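# Rest the wooden block over the centre of the well

## Task

Get the wooden block to rest on its own with its centre directly over the well's middle (scene x = 0, y = 0). No single wooden stick spans the well, but the block and sticks may overhang it. Use any number of arms. It only counts if the block stays there without any robot holding it, and at the end every gripper must be open and every arm moved away.

## Robot and tools

SETUP. Four identical Kinova Gen3 arms, arm1 to arm4, are each fixed to a desk. The four desks surround a square opening called the well, which has nothing under it but the floor. Each arm has seven revolute joints, a Robotiq 2F-85 two-finger gripper and a wrist camera (arm1_cam_wrist to arm4_cam_wrist). A fixed room camera, cam_high, looks down on the scene. With the arm fully stretched, the hand gets about 1.0 m from the joint-1 axis.

FRAME. There is one shared scene frame. Its origin is on the floor and +z points upward. The well's middle is at x = 0, y = 0, and its edges are parallel to x and y. Approximate foot positions in metres, with heading in degrees measured counter-clockwise from +x: arm1 (+0.22, +0.56, +0.72) heading -90; arm2 (-0.52, +0.50, +0.72) heading -90; arm3 (-0.22, -0.56, +0.72) heading +90; arm4 (+0.52, -0.50, +0.72) heading +90. So arm1 and arm2 are on the +y side facing -y, and arm3 and arm4 are on the -y side facing +y. The hand point is halfway between the fingertips. Its local z axis runs along the fingers, and the fingers close along its local y axis.

JOINTS. Every target is absolute, in radians, and never an offset. joint1_rad is the base yaw, range -69.115 to 69.115. Positive turns the arm clockwise viewed from above, and at 0 the arm extends in the direction the foot faces. joint2_rad is the shoulder, range -2.249 to 2.249. At 0 the arm points straight up, and positive leans it forward. joint3_rad twists the upper arm, range -69.115 to 69.115. joint4_rad is the elbow, range -2.579 to 2.579. At 0 it is straight, and with joint3 at 0 positive bends it the same way positive joint2 leans. joint5_rad twists the forearm, range -69.115 to 69.115. joint6_rad is the wrist bend, range -2.099 to 2.099. At 0 the hand is aligned with the forearm, and with joint5 at 0 positive bends it the same way as positive joint4. joint7_rad rolls the hand, range -69.115 to 69.115, with positive being counter-clockwise viewed from behind the hand. gripper_m is the absolute fingertip gap in metres, from 0 (closed) to 0.085 (open). A joint counts as done within ±0.01 rad, and the gripper within ±0.003 m.

TOOL execute_actions. Argument "actions" is a list holding either one action or none. An action is an object keyed by "arm1", "arm2", "arm3" and/or "arm4". Each arm key contains "joints", a map from joint name to its absolute target. All commanded motions begin together and may finish at different times, and one arm's joints decelerate together. A reversing command halts them together first. After a large move, the result may come back before the arm reaches its target. A joint or arm left out of an action can keep driving toward its previous target. Unknown keys or out-of-range values cause the whole call to be rejected with no motion. The optional "cameras" is a list drawn from arm1_cam_wrist to arm4_cam_wrist, cam_high or "all". Leaving it out, null or ["all"] returns every camera, and [] returns none. With an empty actions list, the call only reports state and images. Images arrive in the order given by the "pictures" line.

RESULT LINES. joint_positions gives current angles. joint_status gives how each commanded motion ended. "done" means within tolerance, though possibly a little off, and resending the same target does nothing. "off_target" means the joint stopped short and may still be pushing. After "contact_stop" or "time_out", the joint holds where it stopped. "joint command not followed", usually with a "cause:" line, means a safety check blocked that arm's joint targets because of a self or arm-arm clearance problem. The gripper part of the command still runs. Blocked joints show "not_followed" and may be retried on later actions until they get valid targets. on_its_own lists motion you did not command. A MOTOR HOT line appears from 60 °C. At 75 °C an OVER-TEMPERATURE FAULT makes that arm brake weakly and sag, and its unreached keys show "limit_stop_at_motor_heat", so resend them. If a result reports a stop, later motion calls in the same reply are skipped.

TOOL wait: "seconds" from 0 to 10. It commands nothing, lets the simulation run, and returns the same state and images as an empty action.

TOOL zoom_image: "camera" (one camera name) and "region" [x0, y0, x1, y1] in pixels of that camera's most recent full image, with origin at the top-left. The region can be at most 504 by 504.

TOOL finished_scene: "scene" is the number of the current scene. It ends that scene for good after the robots hold the last command, and its result says whether the goal was met.

CAUTIONS. The simulation keeps running while you compose replies, and the arms hold their last command during that time. A loose object may occasionally get nudged. The Gen3 does not stop when it touches something. It keeps pressing and can press hard. If contact torque hits a joint's load limit (46.9 N m for joints 1 to 4, 29.5 N m for joints 5 to 7, including held weight), that arm halts for 10 s and its remaining commands in the call are dropped. Holding loads heats the motors, including while idle between replies. Robots can still collide despite the clearance check, which may react too late and ignores gripper housings between different arms. A hard squeeze between two arms is heavily penalized. Moves between postures can sweep widely. Objects touching robots are fine. Do not knock anything out of the work area. Avoid dropping, slipping, slamming or shoving objects. Finish with the block resting unaided, the grippers open and the arms retracted.

Each tool is called after ">>>" by a JSON object that holds its "name" and its "arguments", one argument or row to a line.

## Session

>>> {"name": "execute_actions", "arguments": {
  "actions": []
}}

Scene clock: 0.00 s.
Motor temperatures (°C, as the motors report them): arm1=[30 26 24 26 36 33 38] | arm2=[32 26 26 30 32 36 38] | arm3=[26 26 25 27 36 34 39] | arm4=[30 31 28 26 35 37 47]
arm1.joint_positions: joint1_rad=+0.324 joint2_rad=-0.300 joint3_rad=-0.117 joint4_rad=+1.612 joint5_rad=+0.006 joint6_rad=+1.941 joint7_rad=+1.714 gripper_m=+0.085
arm1.joint_status: not commanded
arm1.hand: x=+0.1659 y=+0.4255 z=+1.2848 quat_wxyz=(+0.049, -0.736, -0.674, -0.034) (m; scene frame)
arm2.joint_positions: joint1_rad=+0.342 joint2_rad=-0.391 joint3_rad=-0.071 joint4_rad=+1.591 joint5_rad=-0.037 joint6_rad=+1.947 joint7_rad=+1.428 gripper_m=+0.085
arm2.joint_status: not commanded
arm2.hand: x=-0.5606 y=+0.3692 z=+1.2603 quat_wxyz=(+0.003, -0.822, -0.570, -0.010) (m; scene frame)
arm3.joint_positions: joint1_rad=+0.376 joint2_rad=-0.386 joint3_rad=-0.077 joint4_rad=+1.580 joint5_rad=-0.049 joint6_rad=+2.003 joint7_rad=+1.373 gripper_m=+0.085
arm3.joint_status: not commanded
arm3.hand: x=-0.1802 y=-0.4497 z=+1.2732 quat_wxyz=(+0.027, +0.531, -0.847, +0.013) (m; scene frame)
arm4.joint_positions: joint1_rad=+0.432 joint2_rad=-0.342 joint3_rad=-0.087 joint4_rad=+1.517 joint5_rad=-0.044 joint6_rad=+2.006 joint7_rad=+1.098 gripper_m=+0.085
arm4.joint_status: not commanded
arm4.hand: x=+0.5709 y=-0.3660 z=+1.2500 quat_wxyz=(+0.020, +0.375, -0.927, +0.020) (m; scene frame)
pictures: arm1_cam_wrist, arm2_cam_wrist, arm3_cam_wrist, arm4_cam_wrist, cam_high
Images, in order (width x height): arm1_cam_wrist 504x504, arm2_cam_wrist 504x504, arm3_cam_wrist 504x504, arm4_cam_wrist 504x504, cam_high 504x504.

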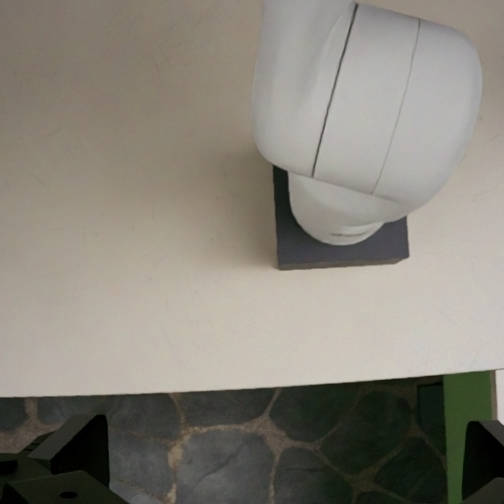

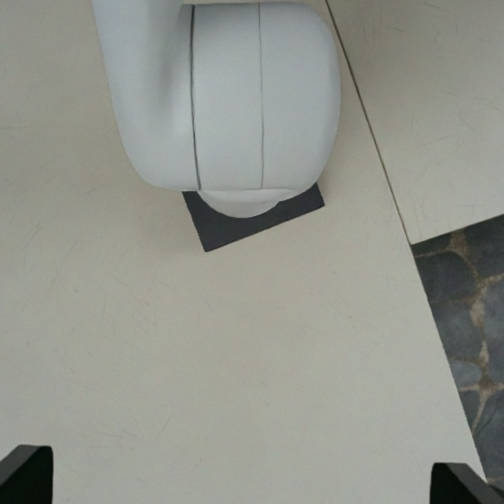

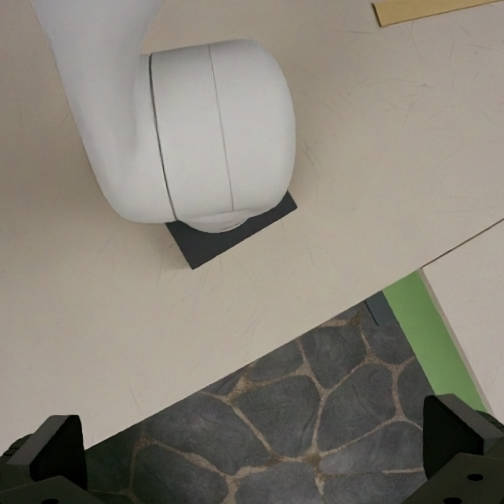

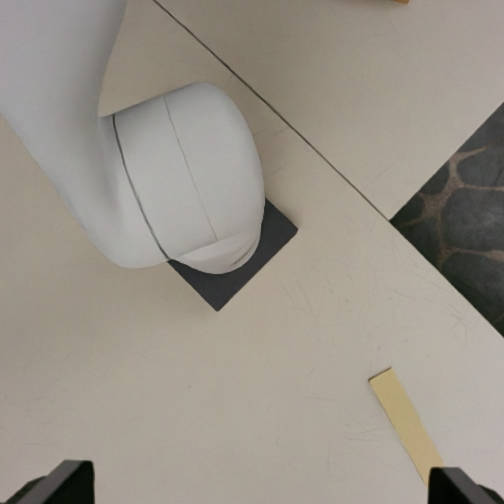

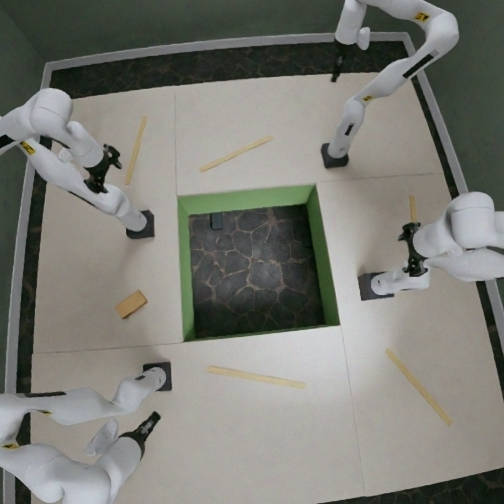

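>>> {"name": "zoom_image", "arguments": {
  "camera": "cam_high",
  "region": [90, 90, 470, 440]
}}

>>> {"name": "execute_actions", "arguments": {
  "actions": [
    {"arm1":{"joints":{"joint1_rad":-1.7,"joint2_rad":0.3,"joint3_rad":0,"joint4_rad":1.4,"joint5_rad":0,"joint6_rad":1.44,"joint7_rad":0}},"arm2":{"joints":{"joint1_rad":0.05,"joint2_rad":0.3,"joint3_rad":0,"joint4_rad":1.4,"joint5_rad":0,"joint6_rad":1.44,"joint7_rad":0}},"arm3":{"joints":{"joint1_rad":-1.7,"joint2_rad":0.3,"joint3_rad":0,"joint4_rad":1.4,"joint5_rad":0,"joint6_rad":1.44,"joint7_rad":0}},"arm4":{"joints":{"joint1_rad":0.05,"joint2_rad":0.3,"joint3_rad":0,"joint4_rad":1.4,"joint5_rad":0,"joint6_rad":1.44,"joint7_rad":0}}}
  ]
}}

Region (90, 90, 470, 440) of cam_high's 504x504 image, scaled by 1.326, with more detail than that image has; it fills the top 464 rows of this view, and the rest is white.

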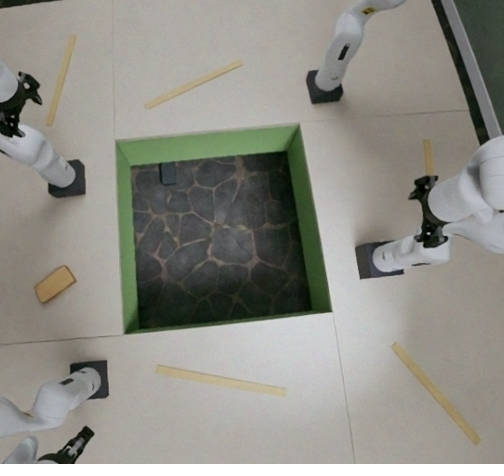

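Scene clock: 3.97 s.
Motor temperatures (°C, as the motors report them): arm1=[30 26 24 26 36 33 38] | arm2=[32 26 26 30 32 36 38] | arm3=[26 26 25 27 36 34 39] | arm4=[30 31 28 26 35 37 47]
arm1.joint_positions: joint1_rad=-1.700 joint2_rad=+0.300 joint3_rad=+0.000 joint4_rad=+1.400 joint5_rad=+0.000 joint6_rad=+1.440 joint7_rad=+0.000 gripper_m=+0.085
arm1.joint_status: all done
arm1.hand: x=+0.6545 y=+0.5858 z=+1.1600 quat_wxyz=(+0.000, -0.666, -0.746, +0.001) (m; scene frame)
arm2.joint_positions: joint1_rad=+0.050 joint2_rad=+0.300 joint3_rad=+0.000 joint4_rad=+1.400 joint5_rad=+0.000 joint6_rad=+1.440 joint7_rad=+0.000 gripper_m=+0.085
arm2.joint_status: all done
arm2.hand: x=-0.5477 y=+0.0593 z=+1.1148 quat_wxyz=(+0.005, -1.000, +0.001, -0.002) (m; scene frame)
arm3.joint_positions: joint1_rad=-1.700 joint2_rad=+0.300 joint3_rad=+0.000 joint4_rad=+1.400 joint5_rad=+0.000 joint6_rad=+1.440 joint7_rad=+0.000 gripper_m=+0.085
arm3.joint_status: all done
arm3.hand: x=-0.6515 y=-0.6059 z=+1.1292 quat_wxyz=(+0.001, +0.762, -0.648, -0.001) (m; scene frame)
arm4.joint_positions: joint1_rad=+0.050 joint2_rad=+0.300 joint3_rad=+0.000 joint4_rad=+1.400 joint5_rad=+0.000 joint6_rad=+1.440 joint7_rad=+0.000 gripper_m=+0.085
arm4.joint_status: all done
arm4.hand: x=+0.5642 y=-0.0594 z=+1.0885 quat_wxyz=(-0.001, -0.023, -1.000, +0.008) (m; scene frame)
pictures: arm1_cam_wrist, arm2_cam_wrist, arm3_cam_wrist, arm4_cam_wrist, cam_high
Images, in order (width x height): arm1_cam_wrist 504x504, arm2_cam_wrist 504x504, arm3_cam_wrist 504x504, arm4_cam_wrist 504x504, cam_high 504x504.

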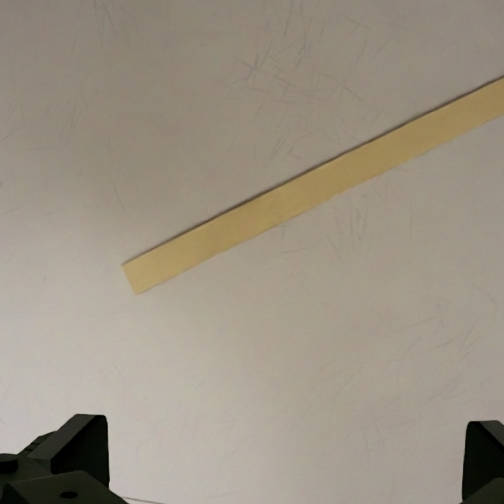

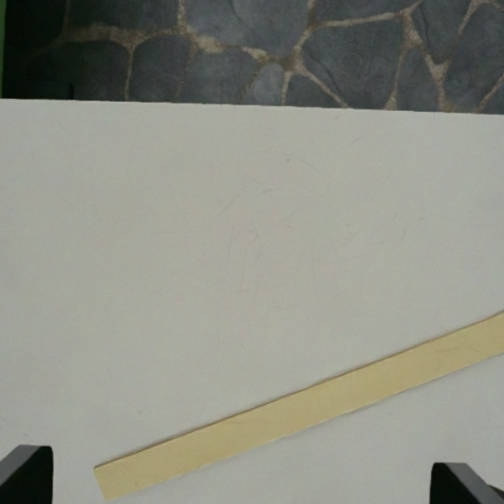

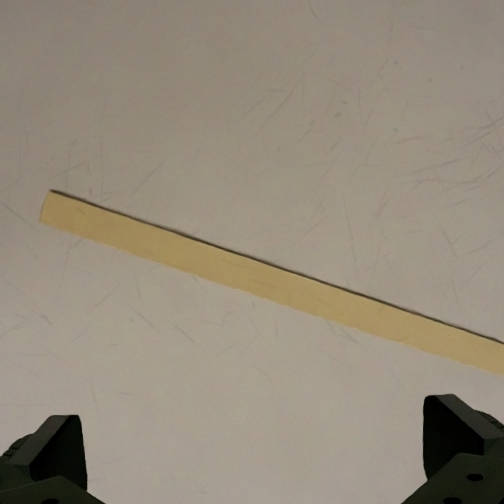

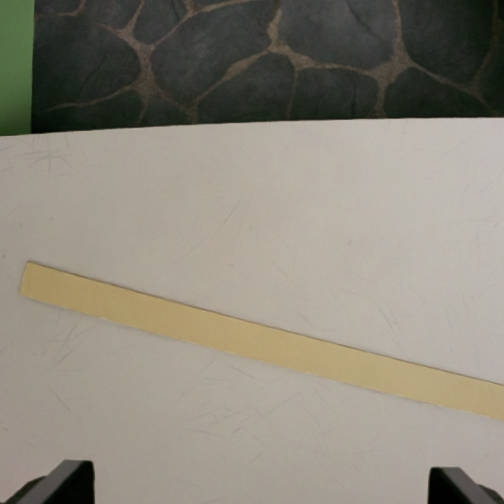

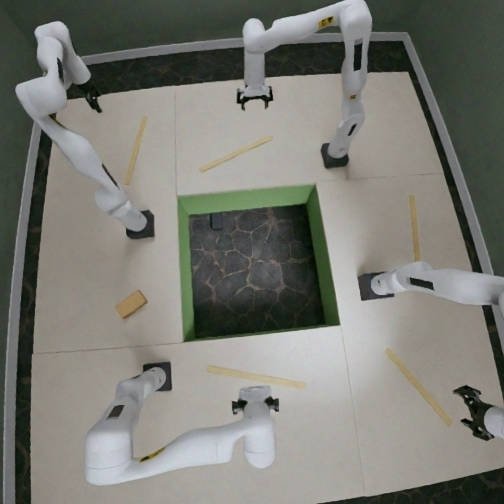

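>>> {"name": "execute_actions", "arguments": {
  "actions": [
    {"arm1":{"joints":{"joint1_rad":-1.9,"joint2_rad":0.547,"joint4_rad":0.56,"joint6_rad":2.035}},"arm2":{"joints":{"joint2_rad":0.547,"joint4_rad":0.56,"joint6_rad":2.035}},"arm3":{"joints":{"joint2_rad":0.547,"joint4_rad":0.56,"joint6_rad":2.035}},"arm4":{"joints":{"joint2_rad":0.547,"joint4_rad":0.56,"joint6_rad":2.035}}}
  ]
}}

Scene clock: 6.67 s.
Motor temperatures (°C, as the motors report them): arm1=[30 26 24 26 36 33 38] | arm2=[32 26 26 30 32 36 38] | arm3=[26 26 25 27 36 34 39] | arm4=[30 31 28 26 35 37 47]
arm1.joint_positions: joint1_rad=-1.900 joint2_rad=+0.547 joint3_rad=+0.000 joint4_rad=+0.560 joint5_rad=+0.000 joint6_rad=+2.035 joint7_rad=+0.000 gripper_m=+0.085
arm1.joint_status: all done
arm1.hand: x=+0.7014 y=+0.6920 z=+1.2982 quat_wxyz=(+0.001, -0.588, -0.809, +0.002) (m; scene frame)
arm2.joint_positions: joint1_rad=+0.050 joint2_rad=+0.547 joint3_rad=+0.000 joint4_rad=+0.560 joint5_rad=+0.000 joint6_rad=+2.035 joint7_rad=+0.000 gripper_m=+0.085
arm2.joint_status: all done
arm2.hand: x=-0.5486 y=-0.0056 z=+1.2526 quat_wxyz=(+0.006, -1.000, +0.001, -0.002) (m; scene frame)
arm3.joint_positions: joint1_rad=-1.700 joint2_rad=+0.547 joint3_rad=+0.000 joint4_rad=+0.560 joint5_rad=+0.000 joint6_rad=+2.035 joint7_rad=+0.000 gripper_m=+0.085
arm3.joint_status: all done
arm3.hand: x=-0.7138 y=-0.6162 z=+1.2678 quat_wxyz=(+0.000, +0.762, -0.647, +0.000) (m; scene frame)
arm4.joint_positions: joint1_rad=+0.050 joint2_rad=+0.547 joint3_rad=+0.000 joint4_rad=+0.560 joint5_rad=+0.000 joint6_rad=+2.035 joint7_rad=+0.000 gripper_m=+0.085
arm4.joint_status: all done
arm4.hand: x=+0.5668 y=+0.0061 z=+1.2260 quat_wxyz=(-0.001, -0.023, -1.000, +0.009) (m; scene frame)
pictures: arm1_cam_wrist, arm2_cam_wrist, arm3_cam_wrist, arm4_cam_wrist, cam_high
Images, in order (width x height): arm1_cam_wrist 504x504, arm2_cam_wrist 504x504, arm3_cam_wrist 504x504, arm4_cam_wrist 504x504, cam_high 504x504.

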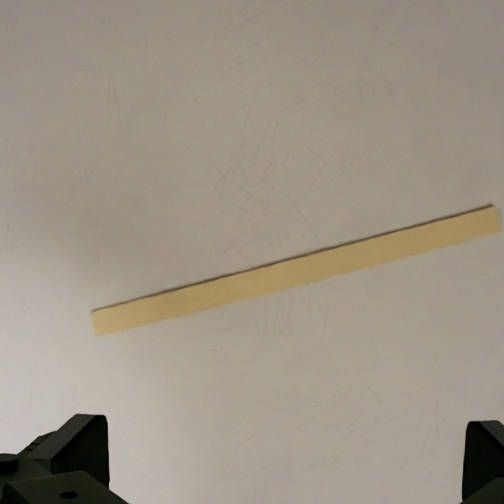

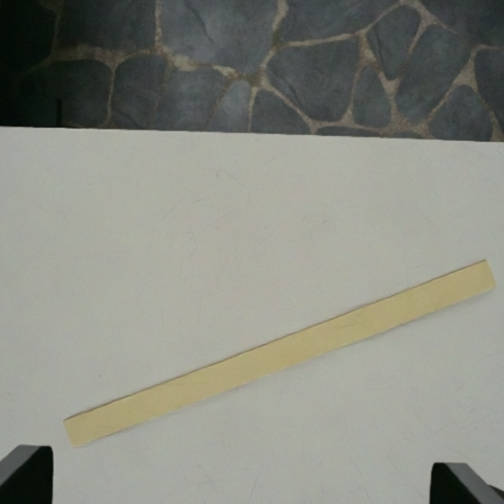

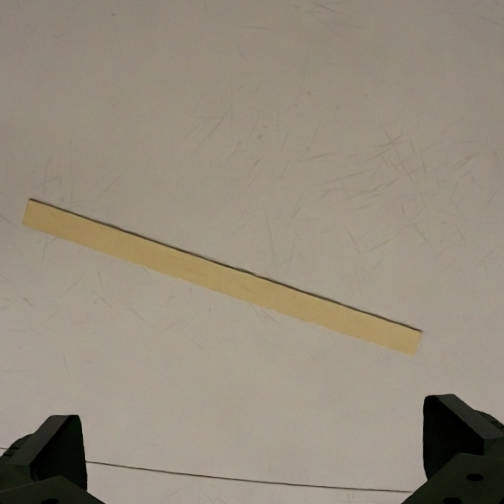

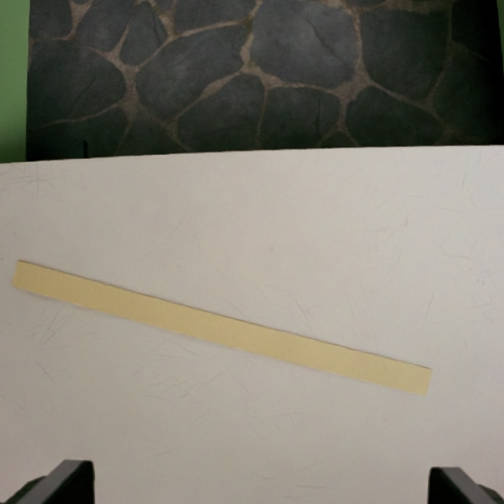

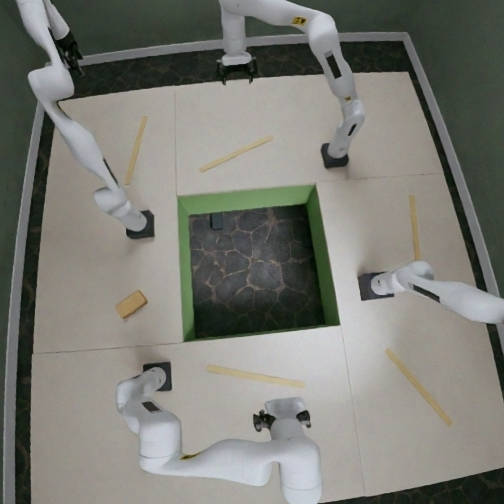

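>>> {"name": "execute_actions", "arguments": {
  "actions": [
    {"arm1":{"joints":{"joint1_rad":-1.863,"joint2_rad":0.816,"joint4_rad":1.915,"joint6_rad":0.41,"joint7_rad":-1.26}},"arm2":{"joints":{"joint1_rad":0.22,"joint2_rad":0.771,"joint4_rad":1.746,"joint6_rad":0.625,"joint7_rad":-1.02}},"arm3":{"joints":{"joint1_rad":-1.625,"joint2_rad":0.882,"joint4_rad":1.536,"joint6_rad":0.724,"joint7_rad":1.27}},"arm4":{"joints":{"joint1_rad":0.085,"joint2_rad":0.807,"joint4_rad":1.532,"joint6_rad":0.803,"joint7_rad":1.37}}}
  ]
}}

Scene clock: 10.83 s.
Motor temperatures (°C, as the motors report them): arm1=[30 26 24 26 36 33 38] | arm2=[32 26 26 30 32 36 38] | arm3=[26 26 25 27 36 34 39] | arm4=[30 31 28 26 35 37 47]
arm1.joint_positions: joint1_rad=-1.863 joint2_rad=+0.816 joint3_rad=+0.000 joint4_rad=+1.915 joint5_rad=+0.000 joint6_rad=+0.410 joint7_rad=-1.260 gripper_m=+0.085
arm1.joint_status: all done
arm1.hand: x=+0.6394 y=+0.6544 z=+0.7985 quat_wxyz=(-0.001, -0.957, -0.290, +0.001) (m; scene frame)
arm2.joint_positions: joint1_rad=+0.220 joint2_rad=+0.771 joint3_rad=+0.000 joint4_rad=+1.746 joint5_rad=+0.000 joint6_rad=+0.625 joint7_rad=-1.020 gripper_m=+0.085
arm2.joint_status: all done
arm2.hand: x=-0.6266 y=+0.0342 z=+0.7994 quat_wxyz=(+0.007, -0.827, +0.562, +0.002) (m; scene frame)
arm3.joint_positions: joint1_rad=-1.625 joint2_rad=+0.882 joint3_rad=+0.000 joint4_rad=+1.536 joint5_rad=+0.000 joint6_rad=+0.724 joint7_rad=+1.270 gripper_m=+0.085
arm3.joint_status: all done
arm3.hand: x=-0.7500 y=-0.5817 z=+0.7996 quat_wxyz=(+0.000, +0.994, -0.107, +0.000) (m; scene frame)
arm4.joint_positions: joint1_rad=+0.085 joint2_rad=+0.807 joint3_rad=+0.000 joint4_rad=+1.532 joint5_rad=+0.000 joint6_rad=+0.803 joint7_rad=+1.370 gripper_m=+0.085
arm4.joint_status: all done
arm4.hand: x=+0.5875 y=+0.0268 z=+0.7982 quat_wxyz=(+0.004, +0.601, -0.799, +0.007) (m; scene frame)
pictures: arm1_cam_wrist, arm2_cam_wrist, arm3_cam_wrist, arm4_cam_wrist, cam_high
Images, in order (width x height): arm1_cam_wrist 504x504, arm2_cam_wrist 504x504, arm3_cam_wrist 504x504, arm4_cam_wrist 504x504, cam_high 504x504.

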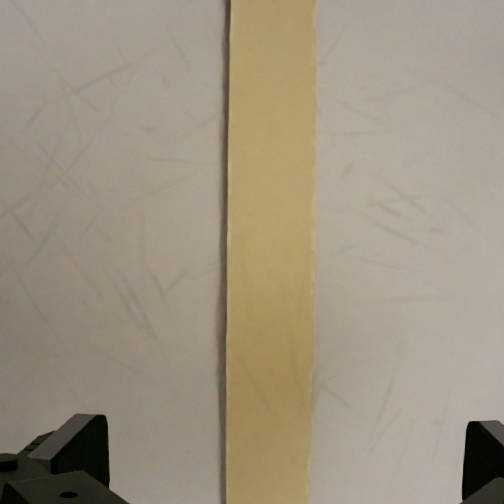

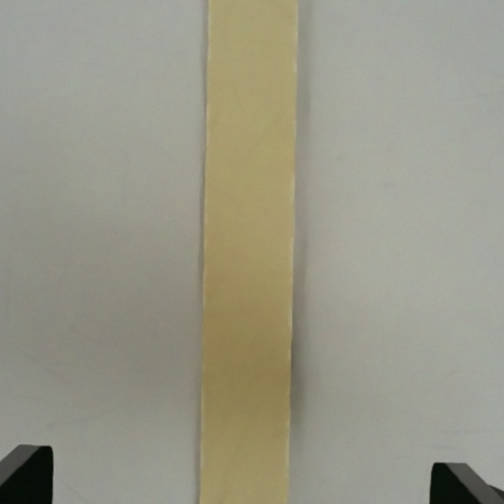

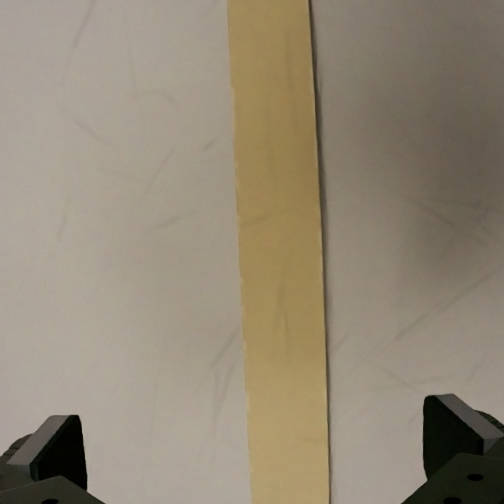

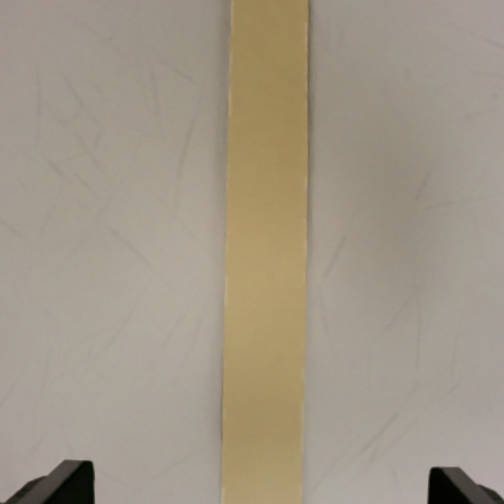

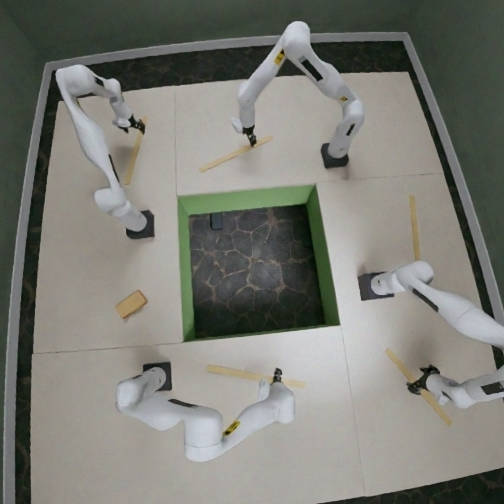

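>>> {"name": "execute_actions", "arguments": {
  "actions": [
    {"arm1":{"joints":{"joint2_rad":0.968,"joint4_rad":1.899,"joint6_rad":0.275,"gripper_m":0.06}},"arm2":{"joints":{"joint2_rad":0.904,"joint4_rad":1.753,"joint6_rad":0.485,"gripper_m":0.06}},"arm3":{"joints":{"joint2_rad":1.004,"joint6_rad":0.602,"gripper_m":0.06}},"arm4":{"joints":{"joint2_rad":0.917,"joint4_rad":1.552,"joint6_rad":0.673,"gripper_m":0.06}}}
  ],
  "cameras": []
}}

>>> {"name": "execute_actions", "arguments": {
  "actions": [
    {"arm1":{"joints":{"gripper_m":0.01}},"arm2":{"joints":{"gripper_m":0.01}},"arm3":{"joints":{"gripper_m":0.01}},"arm4":{"joints":{"gripper_m":0.01}}}
  ]
}}

Scene clock: 12.27 s.
Motor temperatures (°C, as the motors report them): arm1=[30 26 24 26 36 33 38] | arm2=[32 26 26 30 32 36 38] | arm3=[26 26 25 27 36 34 39] | arm4=[30 31 28 26 35 37 47]
arm1.joint_positions: joint1_rad=-1.863 joint2_rad=+0.968 joint3_rad=+0.000 joint4_rad=+1.899 joint5_rad=+0.000 joint6_rad=+0.275 joint7_rad=-1.260 gripper_m=+0.060
arm1.joint_status: all done
arm1.hand: x=+0.6388 y=+0.6541 z=+0.7345 quat_wxyz=(-0.001, -0.957, -0.290, +0.002) (m; scene frame)
arm2.joint_positions: joint1_rad=+0.220 joint2_rad=+0.902 joint3_rad=+0.000 joint4_rad=+1.753 joint5_rad=+0.000 joint6_rad=+0.485 joint7_rad=-1.020 gripper_m=+0.060
arm2.joint_status: all done
arm2.hand: x=-0.6264 y=+0.0344 z=+0.7356 quat_wxyz=(+0.006, -0.827, +0.562, +0.001) (m; scene frame)
arm3.joint_positions: joint1_rad=-1.625 joint2_rad=+1.004 joint3_rad=+0.000 joint4_rad=+1.536 joint5_rad=+0.000 joint6_rad=+0.602 joint7_rad=+1.270 gripper_m=+0.060
arm3.joint_status: all done
arm3.hand: x=-0.7500 y=-0.5817 z=+0.7346 quat_wxyz=(+0.000, +0.994, -0.107, +0.000) (m; scene frame)
arm4.joint_positions: joint1_rad=+0.085 joint2_rad=+0.916 joint3_rad=+0.000 joint4_rad=+1.552 joint5_rad=+0.000 joint6_rad=+0.673 joint7_rad=+1.370 gripper_m=+0.060
arm4.joint_status: all done
arm4.hand: x=+0.5876 y=+0.0261 z=+0.7363 quat_wxyz=(+0.004, +0.601, -0.799, +0.007) (m; scene frame)
pictures: none
No camera images: the call's "cameras" was empty. Leave "cameras" out to get every camera's image.

Scene clock: 13.13 s.
Motor temperatures (°C, as the motors report them): arm1=[30 26 24 26 36 33 38] | arm2=[32 26 26 30 32 36 38] | arm3=[26 26 25 27 36 34 39] | arm4=[30 31 28 26 35 37 47]
arm1.joint_positions: joint1_rad=-1.864 joint2_rad=+0.960 joint3_rad=-0.001 joint4_rad=+1.899 joint5_rad=+0.000 joint6_rad=+0.276 joint7_rad=-1.260 gripper_m=+0.024
arm1.joint_status: gripper_m off_target (ended at +0.024, target +0.010)
arm1.hand: x=+0.6414 y=+0.6555 z=+0.7381 quat_wxyz=(+0.000, -0.957, -0.290, -0.002) (m; scene frame)
arm2.joint_positions: joint1_rad=+0.220 joint2_rad=+0.893 joint3_rad=+0.000 joint4_rad=+1.750 joint5_rad=+0.000 joint6_rad=+0.486 joint7_rad=-1.020 gripper_m=+0.024
arm2.joint_status: gripper_m off_target (ended at +0.024, target +0.010)
arm2.hand: x=-0.6275 y=+0.0301 z=+0.7404 quat_wxyz=(+0.001, -0.827, +0.562, -0.001) (m; scene frame)
arm3.joint_positions: joint1_rad=-1.624 joint2_rad=+0.998 joint3_rad=+0.001 joint4_rad=+1.535 joint5_rad=+0.001 joint6_rad=+0.603 joint7_rad=+1.270 gripper_m=+0.024
arm3.joint_status: gripper_m off_target (ended at +0.024, target +0.010)
arm3.hand: x=-0.7524 y=-0.5808 z=+0.7380 quat_wxyz=(+0.000, +0.994, -0.107, -0.003) (m; scene frame)
arm4.joint_positions: joint1_rad=+0.083 joint2_rad=+0.907 joint3_rad=-0.002 joint4_rad=+1.549 joint5_rad=-0.001 joint6_rad=+0.673 joint7_rad=+1.370 gripper_m=+0.024
arm4.joint_status: gripper_m off_target (ended at +0.024, target +0.010)
arm4.hand: x=+0.5858 y=+0.0304 z=+0.7412 quat_wxyz=(+0.001, +0.602, -0.799, +0.002) (m; scene frame)
pictures: arm1_cam_wrist, arm2_cam_wrist, arm3_cam_wrist, arm4_cam_wrist, cam_high
Images, in order (width x height): arm1_cam_wrist 504x504, arm2_cam_wrist 504x504, arm3_cam_wrist 504x504, arm4_cam_wrist 504x504, cam_high 504x504.

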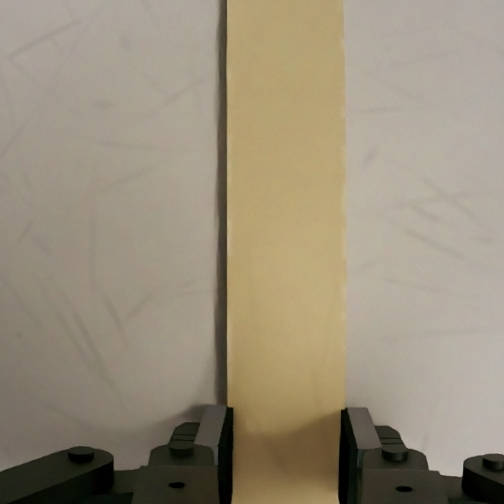

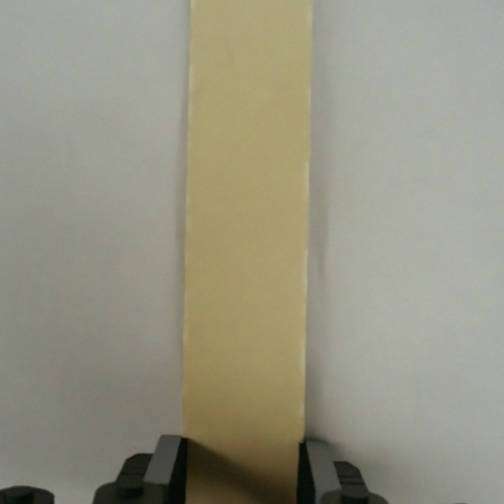

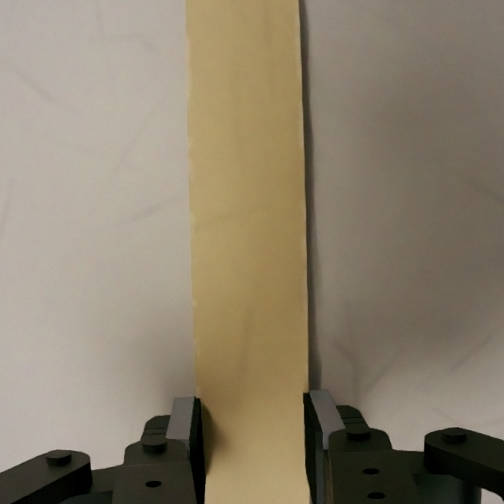

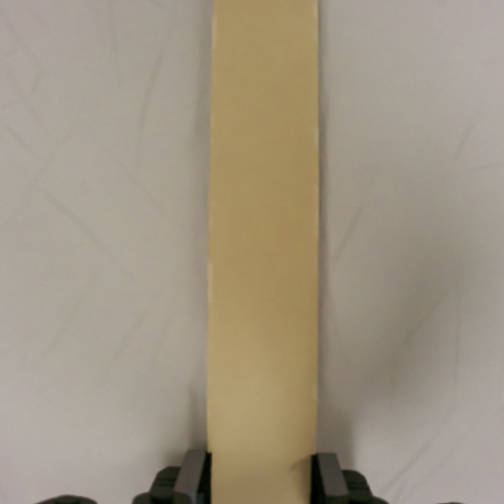

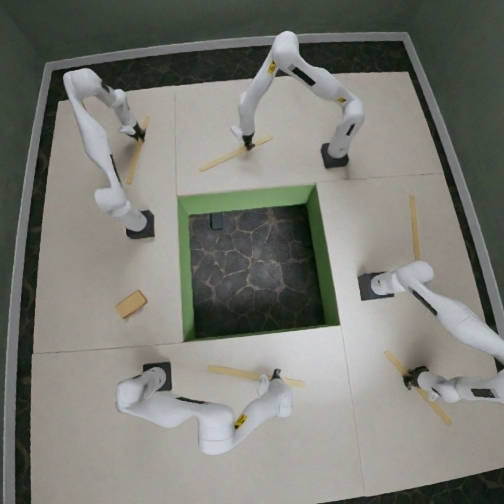

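>>> {"name": "execute_actions", "arguments": {
  "actions": [
    {"arm1":{"joints":{"joint2_rad":0.7,"joint6_rad":0.54}},"arm2":{"joints":{"joint2_rad":0.3,"joint4_rad":1.4,"joint6_rad":1.44,"joint1_rad":0.9,"joint7_rad":-0.3}},"arm3":{"joints":{"joint2_rad":0.75,"joint6_rad":0.85,"joint7_rad":0}},"arm4":{"joints":{"joint2_rad":0.3,"joint4_rad":1.4,"joint6_rad":1.44,"joint1_rad":0.9,"joint7_rad":-0.3}}}
  ],
  "cameras": ["cam_high"]
}}

>>> {"name": "execute_actions", "arguments": {
  "actions": [
    {"arm1":{"joints":{"joint1_rad":0.452,"joint2_rad":0.744,"joint4_rad":2.334,"joint6_rad":-0.126,"joint7_rad":-1.1}},"arm3":{"joints":{"joint1_rad":0.5,"joint2_rad":0.64,"joint4_rad":2.33,"joint6_rad":-0.02,"joint7_rad":-1.1}}}
  ]
}}

Scene clock: 16.53 s.
Motor temperatures (°C, as the motors report them): arm1=[30 26 24 26 36 33 38] | arm2=[32 26 26 30 32 36 38] | arm3=[26 26 25 27 36 34 39] | arm4=[30 31 28 26 35 37 47]
arm1.joint_positions: joint1_rad=-1.863 joint2_rad=+0.700 joint3_rad=+0.000 joint4_rad=+1.899 joint5_rad=+0.000 joint6_rad=+0.540 joint7_rad=-1.260 gripper_m=+0.024
arm1.joint_status: all done
arm1.hand: x=+0.6412 y=+0.6550 z=+0.8508 quat_wxyz=(-0.001, -0.957, -0.290, +0.001) (m; scene frame)
arm2.joint_positions: joint1_rad=+0.900 joint2_rad=+0.300 joint3_rad=+0.000 joint4_rad=+1.400 joint5_rad=+0.000 joint6_rad=+1.440 joint7_rad=-0.300 gripper_m=+0.024
arm2.joint_status: all done
arm2.hand: x=-0.8667 y=+0.2274 z=+1.1151 quat_wxyz=(+0.006, -0.838, +0.545, +0.001) (m; scene frame)
arm3.joint_positions: joint1_rad=-1.625 joint2_rad=+0.750 joint3_rad=+0.000 joint4_rad=+1.536 joint5_rad=+0.000 joint6_rad=+0.850 joint7_rad=+0.000 gripper_m=+0.024
arm3.joint_status: all done
arm3.hand: x=-0.7428 y=-0.5810 z=+0.8693 quat_wxyz=(+0.002, +0.737, -0.676, -0.002) (m; scene frame)
arm4.joint_positions: joint1_rad=+0.900 joint2_rad=+0.300 joint3_rad=+0.000 joint4_rad=+1.400 joint5_rad=+0.000 joint6_rad=+1.440 joint7_rad=-0.300 gripper_m=+0.024
arm4.joint_status: all done
arm4.hand: x=+0.8757 y=-0.2410 z=+1.0919 quat_wxyz=(-0.006, -0.563, -0.827, +0.006) (m; scene frame)
pictures: cam_high
Images, in order (width x height): cam_high 504x504.

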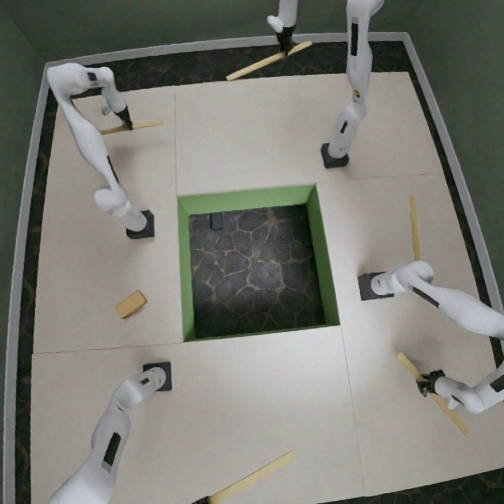

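Scene clock: 20.00 s.
Motor temperatures (°C, as the motors report them): arm1=[30 26 24 26 36 33 38] | arm2=[32 26 26 30 32 36 38] | arm3=[26 26 25 27 36 34 39] | arm4=[30 31 28 26 35 37 47]
arm1.joint_positions: joint1_rad=+0.452 joint2_rad=+0.744 joint3_rad=+0.000 joint4_rad=+2.334 joint5_rad=+0.000 joint6_rad=-0.126 joint7_rad=-1.100 gripper_m=+0.024
arm1.joint_status: all done
arm1.hand: x=+0.0312 y=+0.2466 z=+0.8024 quat_wxyz=(-0.091, -0.705, +0.702, -0.029) (m; scene frame)
arm2.joint_positions: joint1_rad=+0.900 joint2_rad=+0.300 joint3_rad=+0.000 joint4_rad=+1.400 joint5_rad=+0.000 joint6_rad=+1.440 joint7_rad=-0.300 gripper_m=+0.024
arm2.joint_status: not commanded
arm2.hand: x=-0.8667 y=+0.2274 z=+1.1151 quat_wxyz=(+0.006, -0.838, +0.545, +0.001) (m; scene frame)
arm3.joint_positions: joint1_rad=+0.500 joint2_rad=+0.640 joint3_rad=+0.000 joint4_rad=+2.330 joint5_rad=+0.000 joint6_rad=-0.020 joint7_rad=-1.100 gripper_m=+0.024
arm3.joint_status: all done
arm3.hand: x=-0.0310 y=-0.2461 z=+0.8003 quat_wxyz=(+0.030, -0.703, -0.705, -0.090) (m; scene frame)
arm4.joint_positions: joint1_rad=+0.900 joint2_rad=+0.300 joint3_rad=+0.000 joint4_rad=+1.400 joint5_rad=+0.000 joint6_rad=+1.440 joint7_rad=-0.300 gripper_m=+0.024
arm4.joint_status: not commanded
arm4.hand: x=+0.8757 y=-0.2411 z=+1.0920 quat_wxyz=(-0.006, -0.563, -0.826, +0.006) (m; scene frame)
pictures: arm1_cam_wrist, arm2_cam_wrist, arm3_cam_wrist, arm4_cam_wrist, cam_high
Images, in order (width x height): arm1_cam_wrist 504x504, arm2_cam_wrist 504x504, arm3_cam_wrist 504x504, arm4_cam_wrist 504x504, cam_high 504x504.

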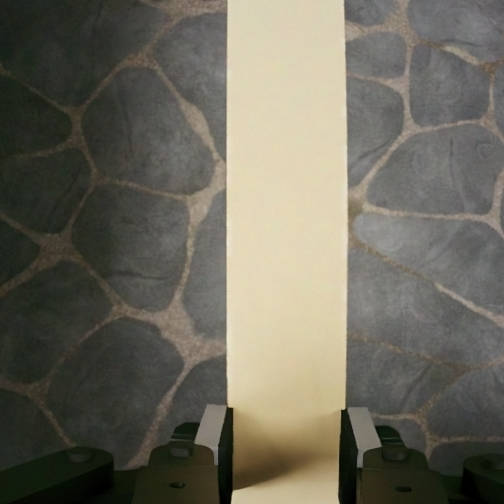

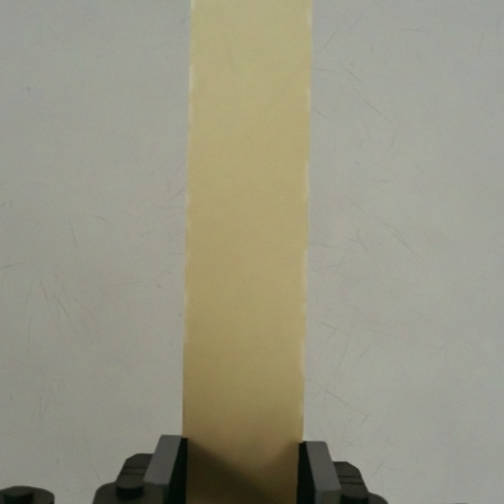

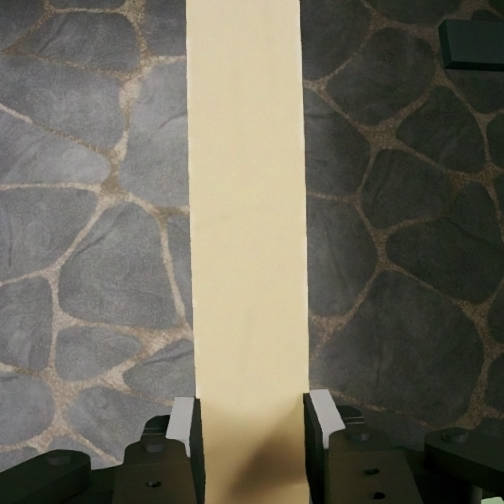

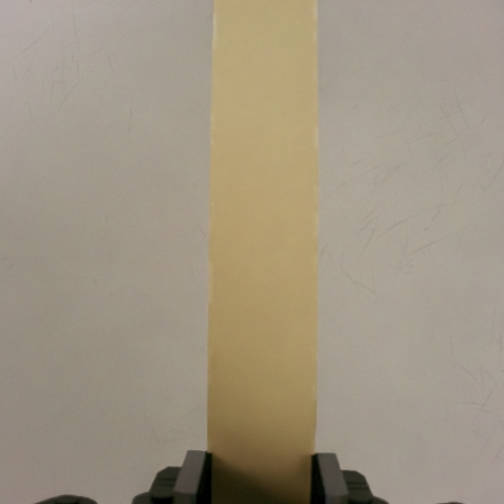

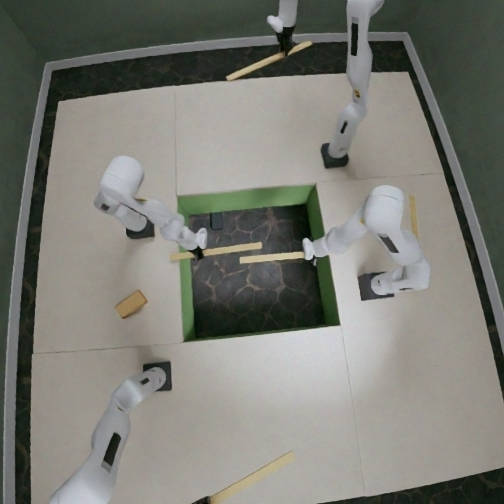

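>>> {"name": "execute_actions", "arguments": {
  "actions": [
    {"arm1":{"joints":{"joint2_rad":0.856,"joint4_rad":2.343,"joint6_rad":-0.247}},"arm3":{"joints":{"joint2_rad":0.743,"joint4_rad":2.35,"joint6_rad":-0.141}},"arm2":{"joints":{"joint1_rad":-0.517,"joint2_rad":0.55,"joint4_rad":1.8,"joint5_rad":-0.31,"joint6_rad":0.7,"joint7_rad":-0.29}},"arm4":{"joints":{"joint1_rad":-0.552,"joint2_rad":0.5,"joint4_rad":1.8,"joint5_rad":-0.277,"joint6_rad":0.75}}}
  ],
  "cameras": []
}}

>>> {"name": "execute_actions", "arguments": {
  "actions": [
    {"arm2":{"joints":{"joint2_rad":0.744,"joint4_rad":1.845,"joint6_rad":0.485}},"arm4":{"joints":{"joint2_rad":0.687,"joint4_rad":1.833,"joint6_rad":0.55}}}
  ],
  "cameras": ["cam_high"]
}}

>>> {"name": "zoom_image", "arguments": {
  "camera": "cam_high",
  "region": [150, 160, 360, 370]
}}

Scene clock: 23.40 s.
Motor temperatures (°C, as the motors report them): arm1=[30 26 24 26 36 33 38] | arm2=[32 26 26 30 32 36 38] | arm3=[26 26 25 27 36 34 39] | arm4=[30 32 28 26 35 37 47]
arm1.joint_positions: joint1_rad=+0.452 joint2_rad=+0.856 joint3_rad=+0.000 joint4_rad=+2.343 joint5_rad=+0.000 joint6_rad=-0.247 joint7_rad=-1.100 gripper_m=+0.024
arm1.joint_status: all done
arm1.hand: x=+0.0334 y=+0.2512 z=+0.7684 quat_wxyz=(-0.091, -0.705, +0.702, -0.029) (m; scene frame)
arm2.joint_positions: joint1_rad=-0.517 joint2_rad=+0.550 joint3_rad=+0.000 joint4_rad=+1.800 joint5_rad=-0.310 joint6_rad=+0.700 joint7_rad=-0.290 gripper_m=+0.024
arm2.joint_status: all done
arm2.hand: x=-0.2341 y=+0.1136 z=+0.9011 quat_wxyz=(+0.009, -0.993, -0.022, -0.116) (m; scene frame)
arm3.joint_positions: joint1_rad=+0.500 joint2_rad=+0.743 joint3_rad=+0.000 joint4_rad=+2.350 joint5_rad=+0.000 joint6_rad=-0.141 joint7_rad=-1.100 gripper_m=+0.024
arm3.joint_status: all done
arm3.hand: x=-0.0334 y=-0.2510 z=+0.7684 quat_wxyz=(+0.030, -0.703, -0.705, -0.089) (m; scene frame)
arm4.joint_positions: joint1_rad=-0.552 joint2_rad=+0.500 joint3_rad=+0.000 joint4_rad=+1.800 joint5_rad=-0.277 joint6_rad=+0.750 joint7_rad=-0.300 gripper_m=+0.024
arm4.joint_status: all done
arm4.hand: x=+0.2436 y=-0.1162 z=+0.8941 quat_wxyz=(+0.108, +0.030, -0.994, +0.008) (m; scene frame)
pictures: none
No camera images: the call's "cameras" was empty. Leave "cameras" out to get every camera's image.

Scene clock: 24.63 s.
Motor temperatures (°C, as the motors report them): arm1=[30 26 24 26 36 33 38] | arm2=[32 26 26 30 32 36 38] | arm3=[26 26 25 27 36 34 39] | arm4=[30 32 28 26 35 37 47]
arm1.joint_positions: joint1_rad=+0.452 joint2_rad=+0.856 joint3_rad=+0.000 joint4_rad=+2.343 joint5_rad=+0.000 joint6_rad=-0.247 joint7_rad=-1.100 gripper_m=+0.024
arm1.joint_status: not commanded
arm1.hand: x=+0.0334 y=+0.2512 z=+0.7684 quat_wxyz=(-0.091, -0.705, +0.702, -0.029) (m; scene frame)
arm2.joint_positions: joint1_rad=-0.517 joint2_rad=+0.744 joint3_rad=+0.000 joint4_rad=+1.845 joint5_rad=-0.310 joint6_rad=+0.485 joint7_rad=-0.290 gripper_m=+0.024
arm2.joint_status: all done
arm2.hand: x=-0.2489 y=+0.1075 z=+0.8015 quat_wxyz=(+0.008, -0.996, -0.002, -0.086) (m; scene frame)
arm3.joint_positions: joint1_rad=+0.500 joint2_rad=+0.743 joint3_rad=+0.000 joint4_rad=+2.350 joint5_rad=+0.000 joint6_rad=-0.141 joint7_rad=-1.100 gripper_m=+0.024
arm3.joint_status: not commanded
arm3.hand: x=-0.0334 y=-0.2510 z=+0.7684 quat_wxyz=(+0.030, -0.703, -0.705, -0.089) (m; scene frame)
arm4.joint_positions: joint1_rad=-0.552 joint2_rad=+0.687 joint3_rad=+0.000 joint4_rad=+1.833 joint5_rad=-0.277 joint6_rad=+0.550 joint7_rad=-0.300 gripper_m=+0.024
arm4.joint_status: all done
arm4.hand: x=+0.2514 y=-0.1045 z=+0.8011 quat_wxyz=(+0.083, +0.012, -0.996, +0.008) (m; scene frame)
pictures: cam_high
Images, in order (width x height): cam_high 504x504.

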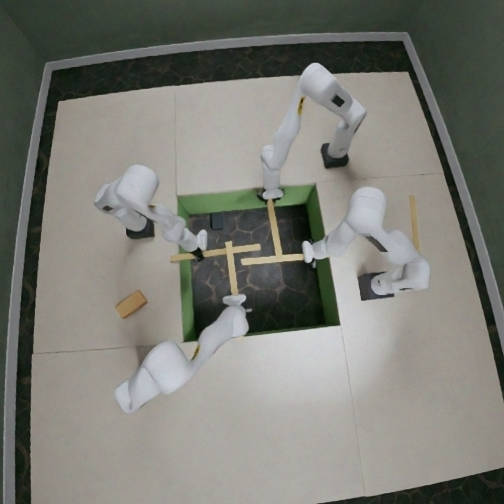

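Region (150, 160, 360, 370) of cam_high's 504x504 image, scaled by 2.400, with more detail than that image has.

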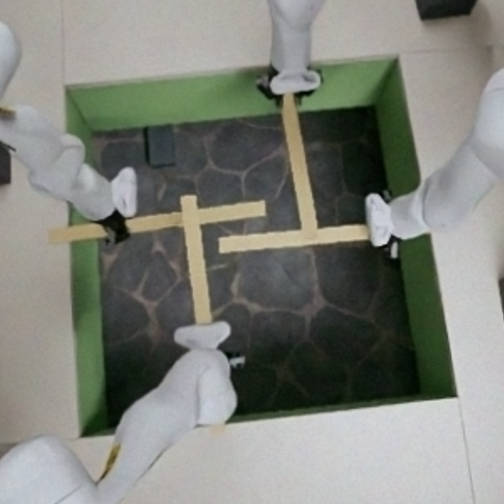

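>>> {"name": "execute_actions", "arguments": {
  "actions": [
    {"arm3":{"joints":{"joint1_rad":0.474,"joint2_rad":0.734,"joint4_rad":2.296,"joint6_rad":-0.078,"joint7_rad":-1.126}},"arm2":{"joints":{"joint2_rad":0.813,"joint4_rad":1.851,"joint5_rad":-0.364,"joint6_rad":0.413,"joint7_rad":-0.24}},"arm4":{"joints":{"joint2_rad":0.755,"joint4_rad":1.847,"joint5_rad":-0.32,"joint6_rad":0.472,"joint7_rad":-0.28}}}
  ],
  "cameras": []
}}

>>> {"name": "execute_actions", "arguments": {
  "actions": [
    {"arm2":{"joints":{"joint1_rad":-0.46,"joint2_rad":0.9,"joint4_rad":1.593,"joint5_rad":-0.27,"joint6_rad":0.586,"joint7_rad":-0.275}},"arm4":{"joints":{"joint1_rad":-0.461,"joint2_rad":0.837,"joint4_rad":1.631,"joint5_rad":-0.264,"joint6_rad":0.615,"joint7_rad":-0.25}}}
  ],
  "cameras": ["cam_high"]
}}

>>> {"name": "zoom_image", "arguments": {
  "camera": "cam_high",
  "region": [200, 200, 310, 310]
}}

Scene clock: 26.00 s.
Motor temperatures (°C, as the motors report them): arm1=[30 26 24 26 36 33 38] | arm2=[32 26 26 30 32 36 38] | arm3=[26 26 25 27 36 34 39] | arm4=[30 32 28 26 35 37 47]
arm1.joint_positions: joint1_rad=+0.452 joint2_rad=+0.856 joint3_rad=+0.000 joint4_rad=+2.343 joint5_rad=+0.000 joint6_rad=-0.247 joint7_rad=-1.100 gripper_m=+0.024
arm1.joint_status: not commanded
arm1.hand: x=+0.0334 y=+0.2512 z=+0.7684 quat_wxyz=(-0.091, -0.705, +0.702, -0.029) (m; scene frame)
arm2.joint_positions: joint1_rad=-0.517 joint2_rad=+0.813 joint3_rad=+0.000 joint4_rad=+1.851 joint5_rad=-0.364 joint6_rad=+0.413 joint7_rad=-0.240 gripper_m=+0.024
arm2.joint_status: all done
arm2.hand: x=-0.2482 y=+0.1075 z=+0.7696 quat_wxyz=(+0.008, -0.996, +0.003, -0.086) (m; scene frame)
arm3.joint_positions: joint1_rad=+0.474 joint2_rad=+0.734 joint3_rad=+0.000 joint4_rad=+2.296 joint5_rad=+0.000 joint6_rad=-0.078 joint7_rad=-1.126 gripper_m=+0.024
arm3.joint_status: all done
arm3.hand: x=-0.0344 y=-0.2312 z=+0.7724 quat_wxyz=(+0.032, -0.703, -0.705, -0.088) (m; scene frame)
arm4.joint_positions: joint1_rad=-0.552 joint2_rad=+0.755 joint3_rad=+0.000 joint4_rad=+1.847 joint5_rad=-0.320 joint6_rad=+0.472 joint7_rad=-0.280 gripper_m=+0.024
arm4.joint_status: all done
arm4.hand: x=+0.2516 y=-0.1052 z=+0.7681 quat_wxyz=(+0.083, -0.003, -0.997, +0.009) (m; scene frame)
pictures: none
No camera images: the call's "cameras" was empty. Leave "cameras" out to get every camera's image.

Scene clock: 27.37 s.
Motor temperatures (°C, as the motors report them): arm1=[30 26 24 26 36 33 38] | arm2=[32 26 26 30 32 36 38] | arm3=[26 26 25 27 36 34 39] | arm4=[30 32 28 26 35 37 47]
arm1.joint_positions: joint1_rad=+0.452 joint2_rad=+0.856 joint3_rad=+0.000 joint4_rad=+2.343 joint5_rad=+0.000 joint6_rad=-0.247 joint7_rad=-1.100 gripper_m=+0.024
arm1.joint_status: not commanded
arm1.hand: x=+0.0335 y=+0.2512 z=+0.7684 quat_wxyz=(-0.091, -0.705, +0.702, -0.029) (m; scene frame)
arm2.joint_positions: joint1_rad=-0.460 joint2_rad=+0.900 joint3_rad=+0.000 joint4_rad=+1.593 joint5_rad=-0.270 joint6_rad=+0.586 joint7_rad=-0.275 gripper_m=+0.024
arm2.joint_status: all done
arm2.hand: x=-0.2374 y=+0.0352 z=+0.7697 quat_wxyz=(+0.007, -0.996, -0.005, -0.086) (m; scene frame)
arm3.joint_positions: joint1_rad=+0.474 joint2_rad=+0.735 joint3_rad=+0.000 joint4_rad=+2.296 joint5_rad=+0.000 joint6_rad=-0.077 joint7_rad=-1.126 gripper_m=+0.024
arm3.joint_status: not commanded
arm3.hand: x=-0.0347 y=-0.2314 z=+0.7722 quat_wxyz=(+0.032, -0.702, -0.706, -0.088) (m; scene frame)
arm4.joint_positions: joint1_rad=-0.461 joint2_rad=+0.836 joint3_rad=-0.001 joint4_rad=+1.631 joint5_rad=-0.264 joint6_rad=+0.615 joint7_rad=-0.250 gripper_m=+0.024
arm4.joint_status: all done
arm4.hand: x=+0.2613 y=-0.0347 z=+0.7668 quat_wxyz=(+0.084, +0.001, -0.996, +0.009) (m; scene frame)
pictures: cam_high
Images, in order (width x height): cam_high 504x504.

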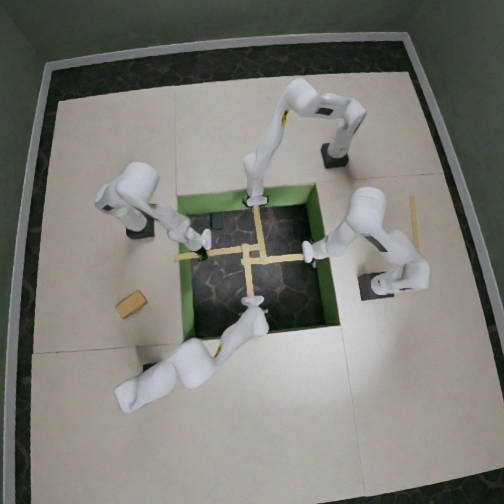

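Region (200, 200, 310, 310) of cam_high's 504x504 image, scaled by 4.582, with more detail than that image has.

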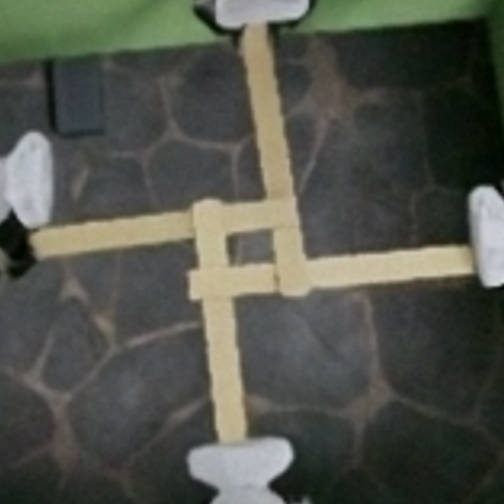

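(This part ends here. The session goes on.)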